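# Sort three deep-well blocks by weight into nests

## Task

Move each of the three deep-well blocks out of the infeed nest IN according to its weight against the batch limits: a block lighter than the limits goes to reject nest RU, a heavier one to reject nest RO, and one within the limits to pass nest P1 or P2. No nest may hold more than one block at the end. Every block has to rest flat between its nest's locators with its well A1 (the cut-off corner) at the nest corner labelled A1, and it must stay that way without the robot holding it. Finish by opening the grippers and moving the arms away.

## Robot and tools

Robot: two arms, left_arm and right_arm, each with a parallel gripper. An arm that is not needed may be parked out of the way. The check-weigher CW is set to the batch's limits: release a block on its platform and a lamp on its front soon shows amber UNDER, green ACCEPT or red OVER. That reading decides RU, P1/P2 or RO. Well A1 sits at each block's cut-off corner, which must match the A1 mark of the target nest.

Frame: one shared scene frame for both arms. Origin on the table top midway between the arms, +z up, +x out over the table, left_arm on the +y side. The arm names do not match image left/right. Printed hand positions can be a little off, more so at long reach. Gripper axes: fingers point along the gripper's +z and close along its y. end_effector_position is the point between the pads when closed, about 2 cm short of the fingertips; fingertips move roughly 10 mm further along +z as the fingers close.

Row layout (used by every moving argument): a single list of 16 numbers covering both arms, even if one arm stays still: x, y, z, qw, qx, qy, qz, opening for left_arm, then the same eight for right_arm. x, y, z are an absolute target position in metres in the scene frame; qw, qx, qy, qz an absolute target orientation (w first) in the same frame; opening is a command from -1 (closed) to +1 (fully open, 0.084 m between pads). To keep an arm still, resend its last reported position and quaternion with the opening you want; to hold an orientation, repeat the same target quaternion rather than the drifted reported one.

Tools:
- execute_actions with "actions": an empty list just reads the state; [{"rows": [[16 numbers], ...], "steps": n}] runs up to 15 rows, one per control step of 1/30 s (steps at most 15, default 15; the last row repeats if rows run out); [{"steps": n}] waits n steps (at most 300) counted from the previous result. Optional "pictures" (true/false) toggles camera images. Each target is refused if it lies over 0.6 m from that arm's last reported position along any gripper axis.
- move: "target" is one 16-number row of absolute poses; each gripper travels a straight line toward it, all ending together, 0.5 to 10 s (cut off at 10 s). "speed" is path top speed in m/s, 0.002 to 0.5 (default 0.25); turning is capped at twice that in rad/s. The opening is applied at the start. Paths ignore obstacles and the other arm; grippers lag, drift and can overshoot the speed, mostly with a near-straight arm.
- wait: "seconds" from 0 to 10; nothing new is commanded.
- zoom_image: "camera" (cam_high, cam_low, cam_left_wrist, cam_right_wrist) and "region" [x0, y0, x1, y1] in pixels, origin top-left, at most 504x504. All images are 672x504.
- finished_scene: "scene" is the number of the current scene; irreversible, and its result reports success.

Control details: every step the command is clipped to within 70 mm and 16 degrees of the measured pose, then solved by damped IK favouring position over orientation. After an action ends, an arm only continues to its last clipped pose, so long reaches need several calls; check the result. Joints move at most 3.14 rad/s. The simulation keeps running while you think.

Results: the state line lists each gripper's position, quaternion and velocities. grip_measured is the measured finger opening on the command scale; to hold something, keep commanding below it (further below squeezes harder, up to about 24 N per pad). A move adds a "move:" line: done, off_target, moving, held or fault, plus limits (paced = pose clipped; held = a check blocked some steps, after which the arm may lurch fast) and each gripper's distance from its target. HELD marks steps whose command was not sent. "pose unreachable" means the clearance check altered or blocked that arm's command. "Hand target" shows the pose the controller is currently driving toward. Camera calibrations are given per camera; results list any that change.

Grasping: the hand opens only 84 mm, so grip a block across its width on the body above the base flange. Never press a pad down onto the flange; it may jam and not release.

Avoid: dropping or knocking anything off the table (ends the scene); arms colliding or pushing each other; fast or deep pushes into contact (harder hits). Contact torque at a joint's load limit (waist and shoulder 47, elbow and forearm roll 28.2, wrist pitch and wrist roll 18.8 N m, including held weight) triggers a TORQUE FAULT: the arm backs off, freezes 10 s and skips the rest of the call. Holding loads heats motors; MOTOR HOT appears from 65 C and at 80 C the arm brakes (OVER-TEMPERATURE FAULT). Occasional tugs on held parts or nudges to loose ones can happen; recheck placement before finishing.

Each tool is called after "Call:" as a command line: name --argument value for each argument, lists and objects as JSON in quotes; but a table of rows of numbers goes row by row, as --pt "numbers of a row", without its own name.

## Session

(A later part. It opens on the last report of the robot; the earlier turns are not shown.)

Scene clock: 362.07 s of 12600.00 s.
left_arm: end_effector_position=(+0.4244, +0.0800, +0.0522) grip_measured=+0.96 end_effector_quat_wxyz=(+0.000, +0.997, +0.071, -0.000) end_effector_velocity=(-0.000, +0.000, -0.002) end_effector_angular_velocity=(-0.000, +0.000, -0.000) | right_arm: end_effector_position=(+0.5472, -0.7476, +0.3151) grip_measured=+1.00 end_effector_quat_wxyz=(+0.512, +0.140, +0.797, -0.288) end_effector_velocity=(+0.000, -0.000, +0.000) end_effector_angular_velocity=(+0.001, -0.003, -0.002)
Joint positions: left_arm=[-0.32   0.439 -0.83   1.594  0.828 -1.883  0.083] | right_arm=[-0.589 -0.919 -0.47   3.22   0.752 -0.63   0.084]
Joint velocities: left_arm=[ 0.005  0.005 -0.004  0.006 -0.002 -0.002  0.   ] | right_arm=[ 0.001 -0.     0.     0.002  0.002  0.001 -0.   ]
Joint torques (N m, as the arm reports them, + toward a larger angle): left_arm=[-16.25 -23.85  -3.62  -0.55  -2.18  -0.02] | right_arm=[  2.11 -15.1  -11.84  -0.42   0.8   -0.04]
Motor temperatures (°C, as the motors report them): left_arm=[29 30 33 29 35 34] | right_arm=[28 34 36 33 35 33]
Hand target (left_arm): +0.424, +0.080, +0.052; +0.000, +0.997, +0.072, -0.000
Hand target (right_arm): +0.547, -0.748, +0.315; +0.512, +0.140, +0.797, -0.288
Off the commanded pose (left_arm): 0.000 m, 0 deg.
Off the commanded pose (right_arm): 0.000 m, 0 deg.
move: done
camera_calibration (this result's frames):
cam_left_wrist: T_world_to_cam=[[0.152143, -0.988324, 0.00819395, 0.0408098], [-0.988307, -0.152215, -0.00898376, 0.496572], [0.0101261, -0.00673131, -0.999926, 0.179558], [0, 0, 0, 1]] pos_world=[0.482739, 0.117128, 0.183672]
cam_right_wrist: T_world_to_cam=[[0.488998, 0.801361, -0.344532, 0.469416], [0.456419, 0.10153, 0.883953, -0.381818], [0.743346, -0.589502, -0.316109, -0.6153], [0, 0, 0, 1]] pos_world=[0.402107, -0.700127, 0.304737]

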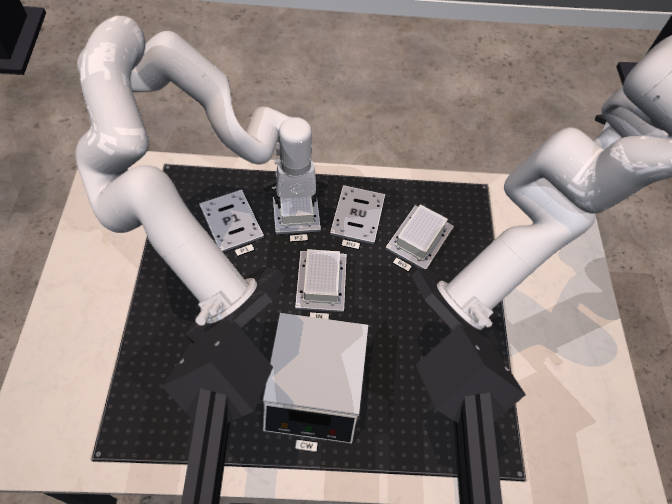

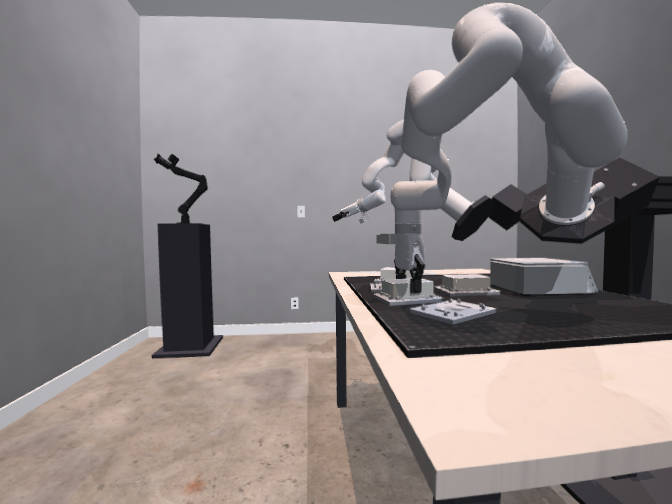

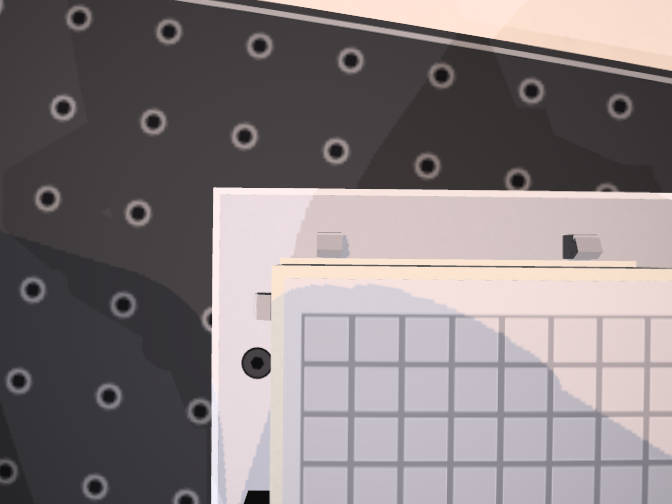

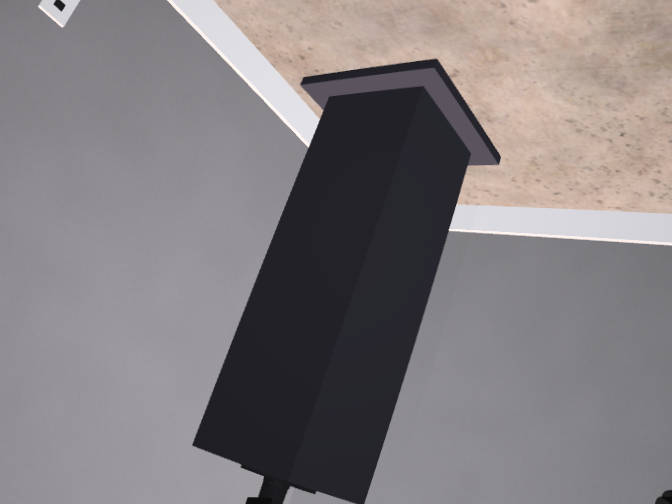

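Call:
move --target '[0.4244,0.0800,0.048,0,0.9974,0.0715,0,0.2,0.5472,-0.7476,0.3151,0.512,0.140,0.797,-0.288,1]' --speed 0.004

Call:
move --target '[0.4244,0.0800,0.0485,0,0.9974,0.0715,0,1,0.5472,-0.7476,0.3151,0.512,0.140,0.797,-0.288,1]' --speed 0.004

Call:
move --target '[0.4244,0.0800,0.10,0,0.9974,0.0715,0,1,0.5472,-0.7476,0.3151,0.512,0.140,0.797,-0.288,1]' --speed 0.04

Call:
move --target '[0.20,-0.0005,0.10,0,1,-0.009,0,1,0.5472,-0.7476,0.3151,0.512,0.140,0.797,-0.288,1]' --speed 0.15

Call:
move --target '[0.20,-0.0005,0.0825,0,1,-0.009,0,1,0.5472,-0.7476,0.3151,0.512,0.140,0.797,-0.288,1]' --speed 0.02

Scene clock: 386.97 s of 12600.00 s.
left_arm: end_effector_position=(+0.4247, +0.0797, +0.0491) grip_measured=+0.96 end_effector_quat_wxyz=(+0.000, +0.997, +0.072, +0.001) end_effector_velocity=(-0.000, +0.000, -0.001) end_effector_angular_velocity=(+0.001, +0.001, +0.000) | right_arm: end_effector_position=(+0.5472, -0.7476, +0.3151) grip_measured=+1.00 end_effector_quat_wxyz=(+0.512, +0.140, +0.797, -0.288) end_effector_velocity=(-0.000, -0.000, -0.000) end_effector_angular_velocity=(-0.001, +0.001, -0.000)
Joint positions: left_arm=[-0.314  0.447 -0.835  1.604  0.825 -1.887  0.083] | right_arm=[-0.589 -0.919 -0.47   3.22   0.752 -0.63   0.084]
Joint velocities: left_arm=[ 0.003  0.002 -0.001  0.003 -0.001 -0.001  0.   ] | right_arm=[-0.001  0.     0.    -0.     0.    -0.     0.   ]
Joint torques (N m, as the arm reports them, + toward a larger angle): left_arm=[ -9.83 -12.93  -6.57   0.48  -2.4    0.2 ] | right_arm=[  1.67 -15.74 -12.07  -0.25   0.98  -0.06]
Motor temperatures (°C, as the motors report them): left_arm=[29 30 33 29 35 34] | right_arm=[28 34 36 33 35 33]
Hand target (left_arm): +0.424, +0.080, +0.048; +0.000, +0.997, +0.072, -0.000
Hand target (right_arm): +0.547, -0.748, +0.315; +0.512, +0.140, +0.797, -0.288
Off the commanded pose (left_arm): 0.001 m, 0 deg.
Off the commanded pose (right_arm): 0.000 m, 0 deg.
After step 90, 20.67 s passed at rest.
move: done
camera_calibration (this result's frames):
cam_left_wrist: T_world_to_cam=[[0.152197, -0.988307, 0.00921135, 0.0404468], [-0.988284, -0.152288, -0.0101336, 0.496839], [0.0114178, -0.00756113, -0.999906, 0.175955], [0, 0, 0, 1]] pos_world=[0.482853, 0.116967, 0.180601]
cam_right_wrist: T_world_to_cam=[[0.488998, 0.801361, -0.344532, 0.469416], [0.456419, 0.10153, 0.883953, -0.381819], [0.743345, -0.589502, -0.316109, -0.6153], [0, 0, 0, 1]] pos_world=[0.402107, -0.700127, 0.304737]

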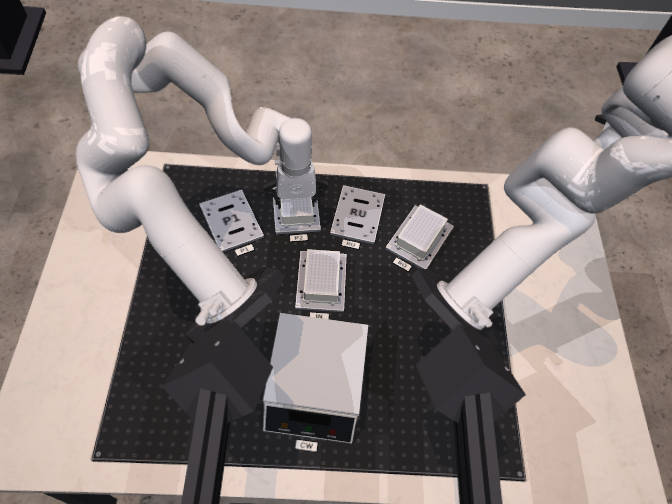

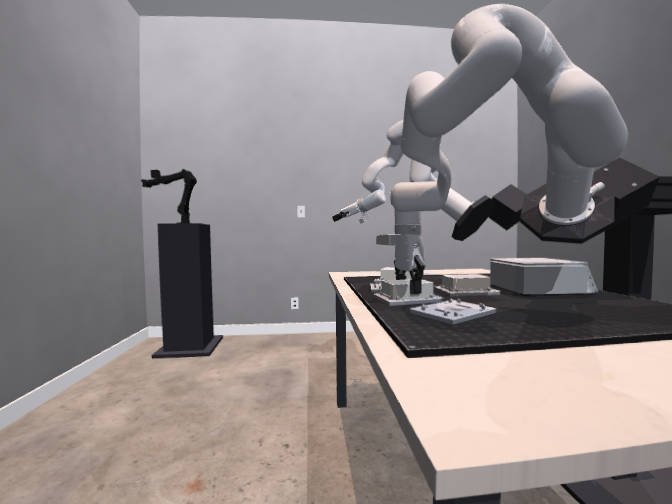

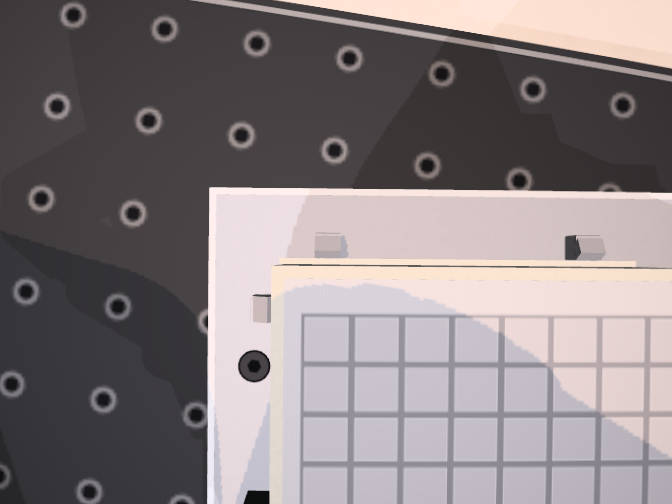

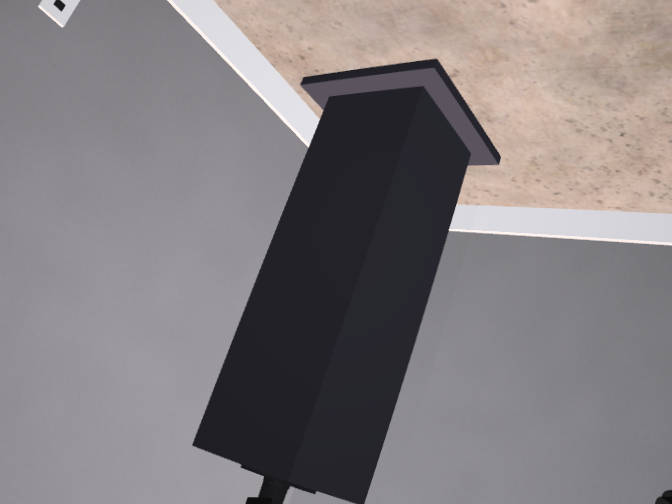

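Scene clock: 387.67 s of 12600.00 s.
left_arm: end_effector_position=(+0.4243, +0.0801, +0.0482) grip_measured=+1.00 end_effector_quat_wxyz=(-0.000, +0.997, +0.071, -0.000) end_effector_velocity=(+0.000, -0.001, +0.002) end_effector_angular_velocity=(-0.002, -0.002, -0.000) | right_arm: end_effector_position=(+0.5472, -0.7476, +0.3151) grip_measured=+1.00 end_effector_quat_wxyz=(+0.512, +0.140, +0.797, -0.288) end_effector_velocity=(-0.000, -0.000, -0.000) end_effector_angular_velocity=(-0.002, +0.001, +0.001)
Joint positions: left_arm=[-0.312  0.449 -0.836  1.604  0.825 -1.887  0.084] | right_arm=[-0.589 -0.919 -0.47   3.22   0.752 -0.63   0.084]
Joint velocities: left_arm=[-0.004 -0.004  0.002 -0.002 -0.001  0.     0.   ] | right_arm=[-0.001 -0.     0.    -0.003 -0.     0.     0.   ]
Joint torques (N m, as the arm reports them, + toward a larger angle): left_arm=[-16.05 -22.98  -3.45  -0.66  -2.19  -0.01] | right_arm=[  1.72 -15.34 -12.32  -0.51   0.78  -0.43]
Motor temperatures (°C, as the motors report them): left_arm=[29 30 33 29 35 34] | right_arm=[28 34 36 33 35 33]
Hand target (left_arm): +0.424, +0.080, +0.048; +0.000, +0.997, +0.072, -0.000
Hand target (right_arm): +0.547, -0.748, +0.315; +0.512, +0.140, +0.797, -0.288
Off the commanded pose (left_arm): 0.000 m, 0 deg.
Off the commanded pose (right_arm): 0.000 m, 0 deg.
move: done
camera_calibration (this result's frames):
cam_left_wrist: T_world_to_cam=[[0.152147, -0.988326, 0.00789326, 0.0409687], [-0.988309, -0.152214, -0.00873432, 0.496443], [0.00983382, -0.00647208, -0.999931, 0.175677], [0, 0, 0, 1]] pos_world=[0.482679, 0.117193, 0.179678]
cam_right_wrist: T_world_to_cam=[[0.488998, 0.801361, -0.344532, 0.469416], [0.456419, 0.10153, 0.883953, -0.381819], [0.743345, -0.589502, -0.316109, -0.6153], [0, 0, 0, 1]] pos_world=[0.402107, -0.700127, 0.304737]

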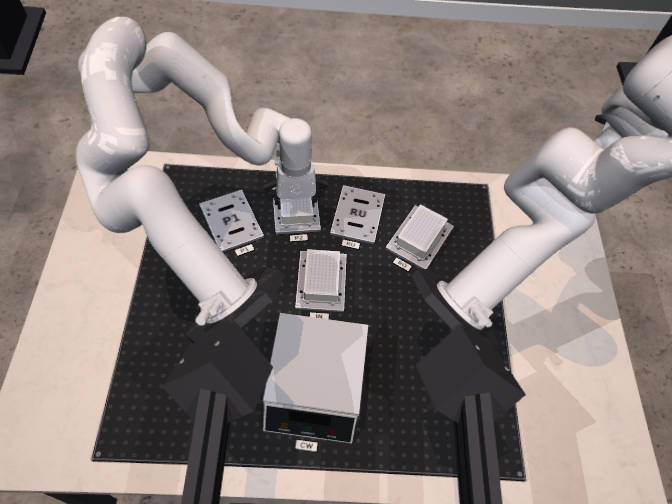

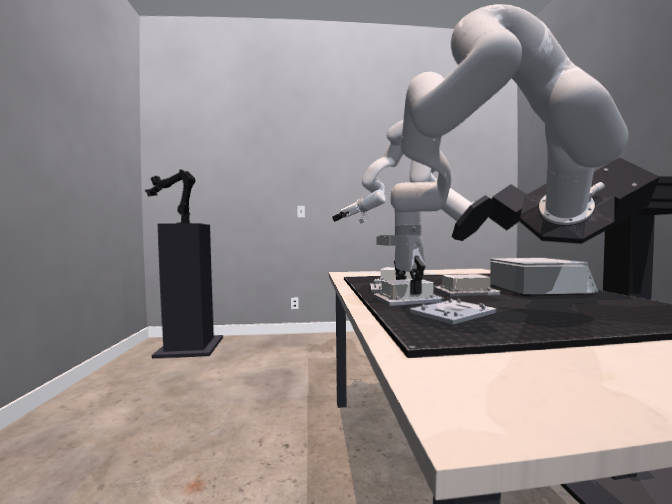

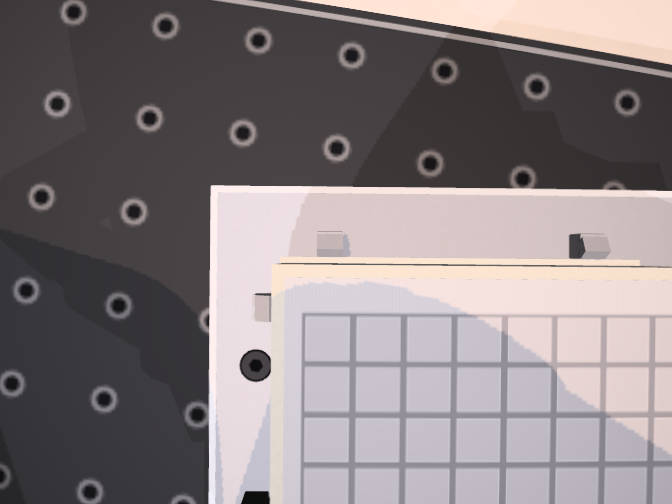

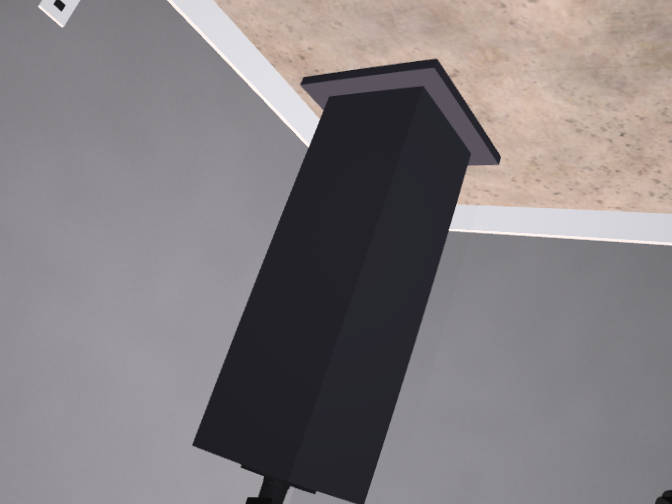

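Scene clock: 389.37 s of 12600.00 s.
left_arm: end_effector_position=(+0.4243, +0.0801, +0.0997) grip_measured=+1.00 end_effector_quat_wxyz=(-0.000, +0.997, +0.072, +0.000) end_effector_velocity=(-0.000, +0.001, +0.002) end_effector_angular_velocity=(+0.002, +0.001, +0.002) | right_arm: end_effector_position=(+0.5472, -0.7476, +0.3151) grip_measured=+1.00 end_effector_quat_wxyz=(+0.512, +0.140, +0.797, -0.288) end_effector_velocity=(-0.000, -0.000, +0.000) end_effector_angular_velocity=(-0.001, +0.000, -0.000)
Joint positions: left_arm=[-0.418  0.322 -0.759  1.466  0.869 -1.824  0.084] | right_arm=[-0.589 -0.919 -0.47   3.22   0.752 -0.63   0.084]
Joint velocities: left_arm=[-0.004 -0.006  0.003 -0.007  0.004  0.003 -0.   ] | right_arm=[-0.001 -0.     0.    -0.     0.001 -0.     0.   ]
Joint torques (N m, as the arm reports them, + toward a larger angle): left_arm=[-15.29 -21.4   -5.61  -0.52  -2.18   0.07] | right_arm=[  1.   -15.62 -11.92  -0.66   1.01  -0.16]
Motor temperatures (°C, as the motors report them): left_arm=[29 30 33 29 35 34] | right_arm=[28 34 36 33 35 33]
Hand target (left_arm): +0.424, +0.080, +0.100; -0.000, +0.997, +0.072, +0.000
Hand target (right_arm): +0.547, -0.748, +0.315; +0.512, +0.140, +0.797, -0.288
Off the commanded pose (left_arm): 0.000 m, 0 deg.
Off the commanded pose (right_arm): 0.000 m, 0 deg.
move: done
camera_calibration (this result's frames):
cam_left_wrist: T_world_to_cam=[[0.152159, -0.988325, 0.00785609, 0.0406162], [-0.988302, -0.152229, -0.00921051, 0.497011], [0.0102989, -0.00636273, -0.999927, 0.226888], [0, 0, 0, 1]] pos_world=[0.48268, 0.117245, 0.23113]
cam_right_wrist: T_world_to_cam=[[0.488998, 0.801361, -0.344532, 0.469416], [0.456419, 0.10153, 0.883953, -0.381818], [0.743346, -0.589502, -0.316109, -0.6153], [0, 0, 0, 1]] pos_world=[0.402107, -0.700127, 0.304737]

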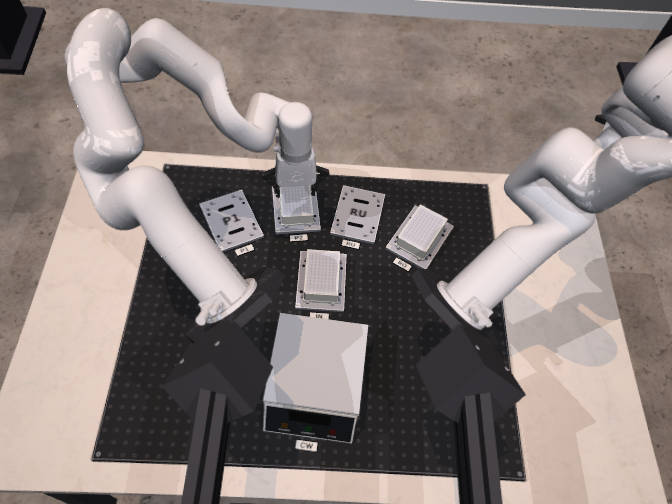

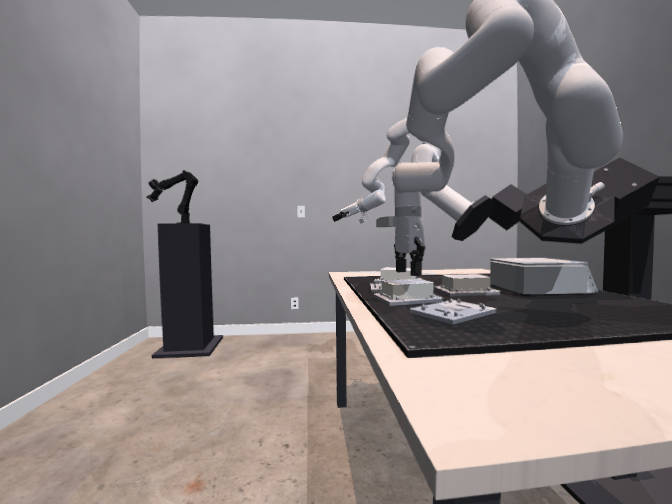

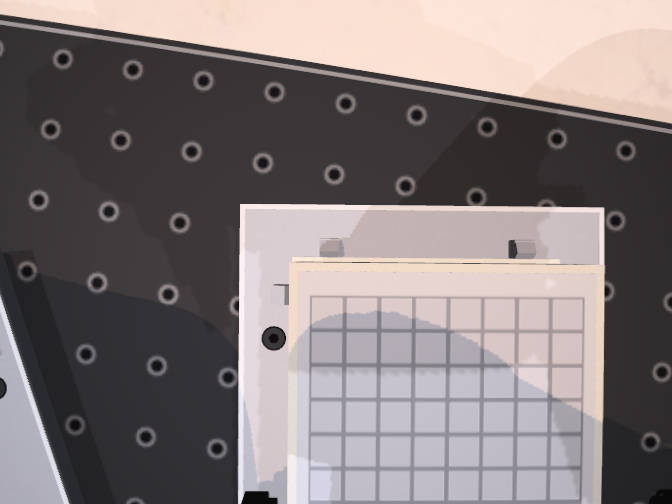

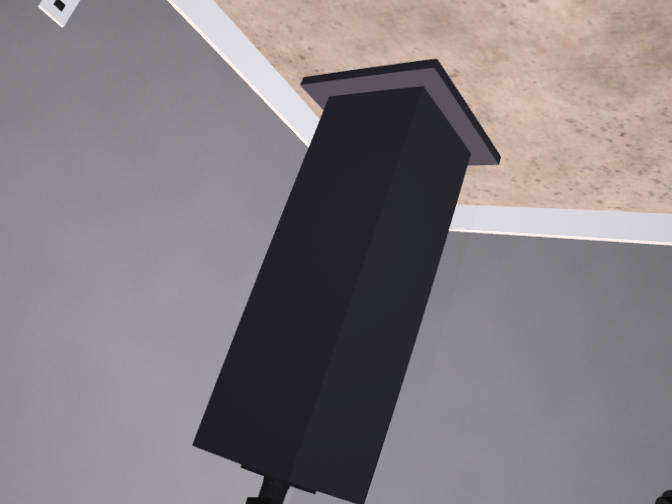

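Scene clock: 391.53 s of 12600.00 s.
left_arm: end_effector_position=(+0.2004, +0.0003, +0.0998) grip_measured=+1.00 end_effector_quat_wxyz=(+0.000, +1.000, -0.009, +0.000) end_effector_velocity=(-0.002, -0.001, -0.000) end_effector_angular_velocity=(+0.002, -0.002, -0.002) | right_arm: end_effector_position=(+0.5472, -0.7476, +0.3151) grip_measured=+1.00 end_effector_quat_wxyz=(+0.512, +0.140, +0.797, -0.288) end_effector_velocity=(-0.000, -0.001, +0.000) end_effector_angular_velocity=(-0.002, +0.001, -0.002)
Joint positions: left_arm=[-0.777  0.739 -0.632  1.556  0.897 -2.366  0.084] | right_arm=[-0.589 -0.919 -0.47   3.22   0.752 -0.63   0.084]
Joint velocities: left_arm=[-0.007  0.009 -0.003 -0.002  0.002 -0.005 -0.   ] | right_arm=[-0.002 -0.    -0.     0.     0.001 -0.001 -0.   ]
Joint torques (N m, as the arm reports them, + toward a larger angle): left_arm=[-14.81 -19.59  -4.    -0.64  -2.18  -0.02] | right_arm=[  1.74 -14.81 -12.18  -0.43   0.83  -0.28]
Motor temperatures (°C, as the motors report them): left_arm=[29 30 33 29 35 34] | right_arm=[28 34 36 33 35 33]
Hand target (left_arm): +0.200, +0.000, +0.100; +0.000, +1.000, -0.009, +0.000
Hand target (right_arm): +0.547, -0.748, +0.315; +0.512, +0.140, +0.797, -0.288
Off the commanded pose (left_arm): 0.001 m, 0 deg.
Off the commanded pose (right_arm): 0.000 m, 0 deg.
move: done
camera_calibration (this result's frames):
cam_left_wrist: T_world_to_cam=[[-0.00781554, -0.999928, 0.00906015, 0.0277638], [-0.999925, 0.00772976, -0.00946459, 0.265814], [0.00939388, -0.00913345, -0.999914, 0.229012], [0, 0, 0, 1]] pos_world=[0.26386, 0.0277988, 0.231256]
cam_right_wrist: T_world_to_cam=[[0.488998, 0.801361, -0.344532, 0.469416], [0.456419, 0.10153, 0.883953, -0.381818], [0.743346, -0.589502, -0.316109, -0.6153], [0, 0, 0, 1]] pos_world=[0.402107, -0.700127, 0.304737]

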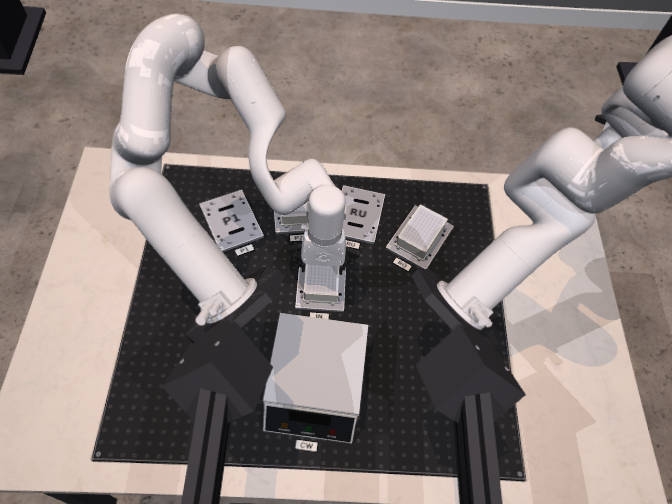

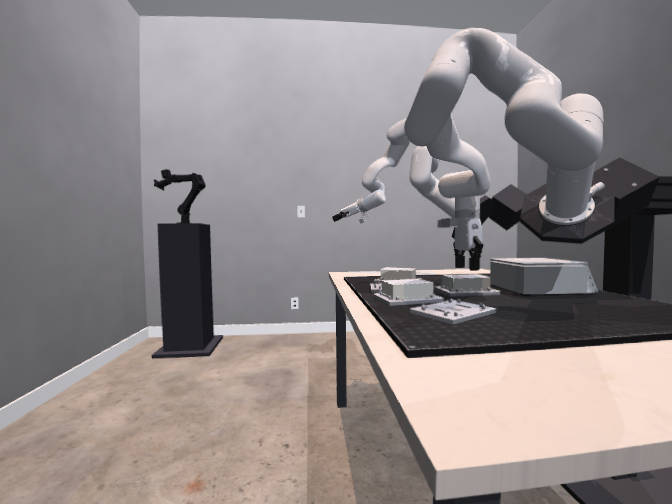

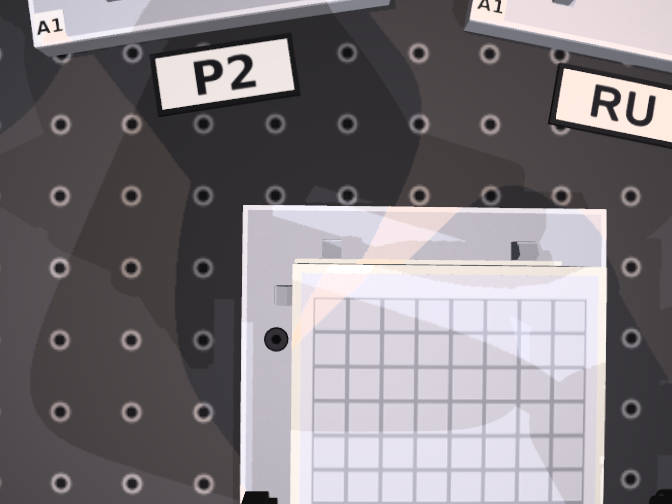

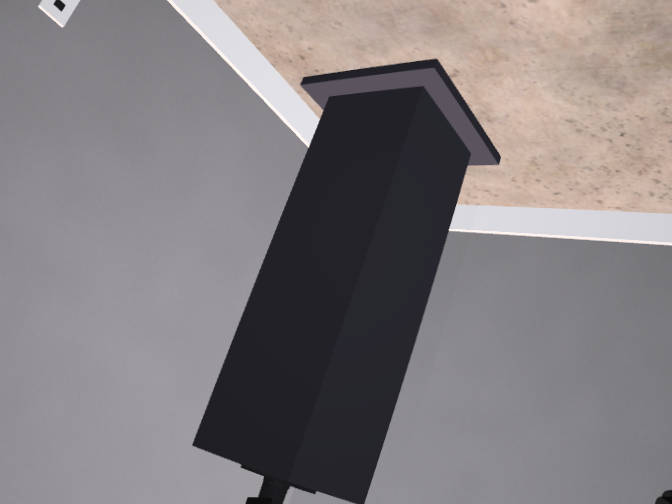

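Scene clock: 392.73 s of 12600.00 s.
left_arm: end_effector_position=(+0.2000, -0.0005, +0.0828) grip_measured=+1.00 end_effector_quat_wxyz=(+0.000, +1.000, -0.009, -0.000) end_effector_velocity=(+0.000, -0.000, -0.002) end_effector_angular_velocity=(-0.001, -0.001, +0.000) | right_arm: end_effector_position=(+0.5472, -0.7476, +0.3151) grip_measured=+1.00 end_effector_quat_wxyz=(+0.512, +0.140, +0.797, -0.288) end_effector_velocity=(-0.000, +0.000, -0.001) end_effector_angular_velocity=(+0.002, +0.001, -0.001)
Joint positions: left_arm=[-0.73   0.785 -0.659  1.616  0.903 -2.389  0.084] | right_arm=[-0.589 -0.919 -0.47   3.22   0.752 -0.63   0.084]
Joint velocities: left_arm=[ 0.006  0.006 -0.004  0.009  0.001 -0.003 -0.   ] | right_arm=[-0.     0.     0.     0.001 -0.002  0.001  0.   ]
Joint torques (N m, as the arm reports them, + toward a larger angle): left_arm=[-15.08 -19.18  -2.78  -0.67  -1.99   0.17] | right_arm=[  1.96 -15.44 -12.58  -0.84   0.99  -0.41]
Motor temperatures (°C, as the motors report them): left_arm=[29 30 33 29 35 34] | right_arm=[28 34 36 33 35 33]
Hand target (left_arm): +0.200, -0.001, +0.083; +0.000, +1.000, -0.009, -0.000
Hand target (right_arm): +0.547, -0.748, +0.315; +0.512, +0.140, +0.797, -0.288
Off the commanded pose (left_arm): 0.000 m, 0 deg.
Off the commanded pose (right_arm): 0.000 m, 0 deg.
move: done
camera_calibration (this result's frames):
cam_left_wrist: T_world_to_cam=[[-0.00835863, -0.999931, 0.00828182, 0.0272156], [-0.999925, 0.00828425, -0.00897612, 0.265238], [0.00890689, -0.00835623, -0.999925, 0.212057], [0, 0, 0, 1]] pos_world=[0.263556, 0.0267884, 0.214197]
cam_right_wrist: T_world_to_cam=[[0.488998, 0.801361, -0.344532, 0.469416], [0.456419, 0.10153, 0.883953, -0.381818], [0.743345, -0.589502, -0.316109, -0.6153], [0, 0, 0, 1]] pos_world=[0.402107, -0.700127, 0.304737]

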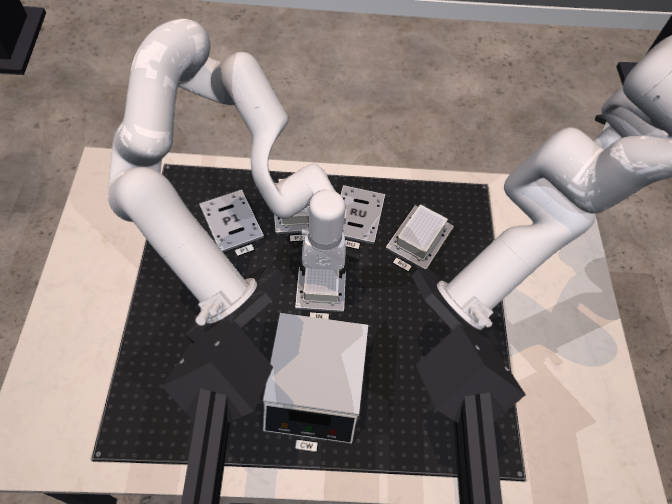

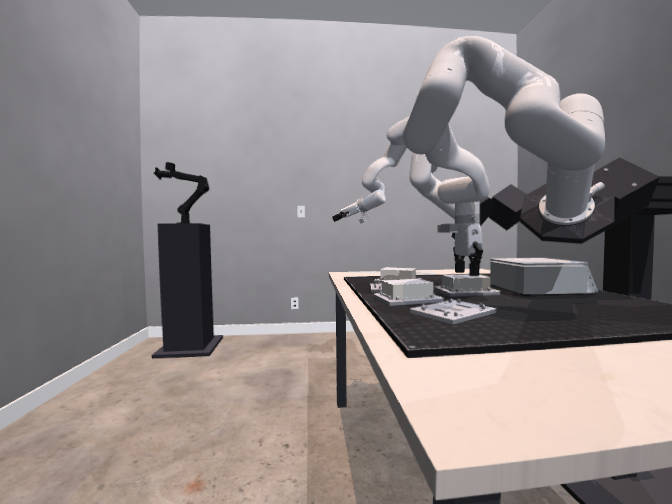

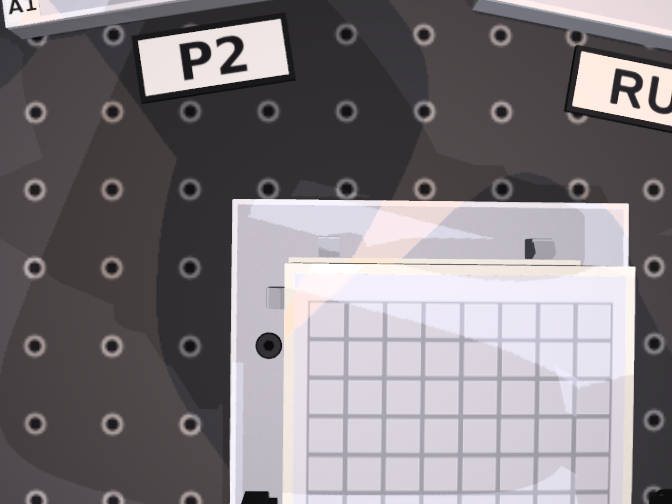

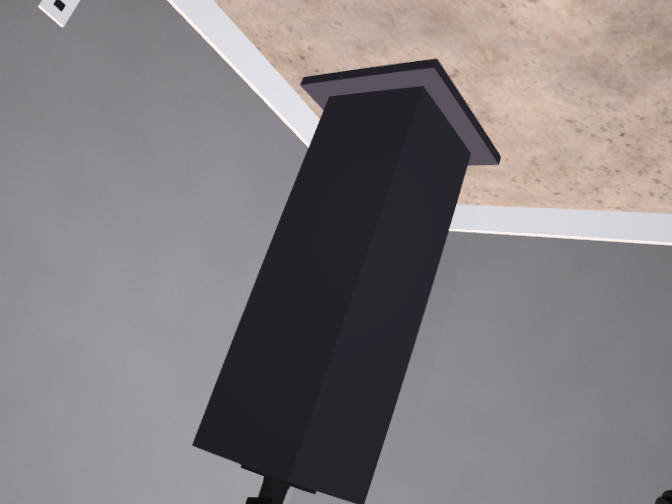

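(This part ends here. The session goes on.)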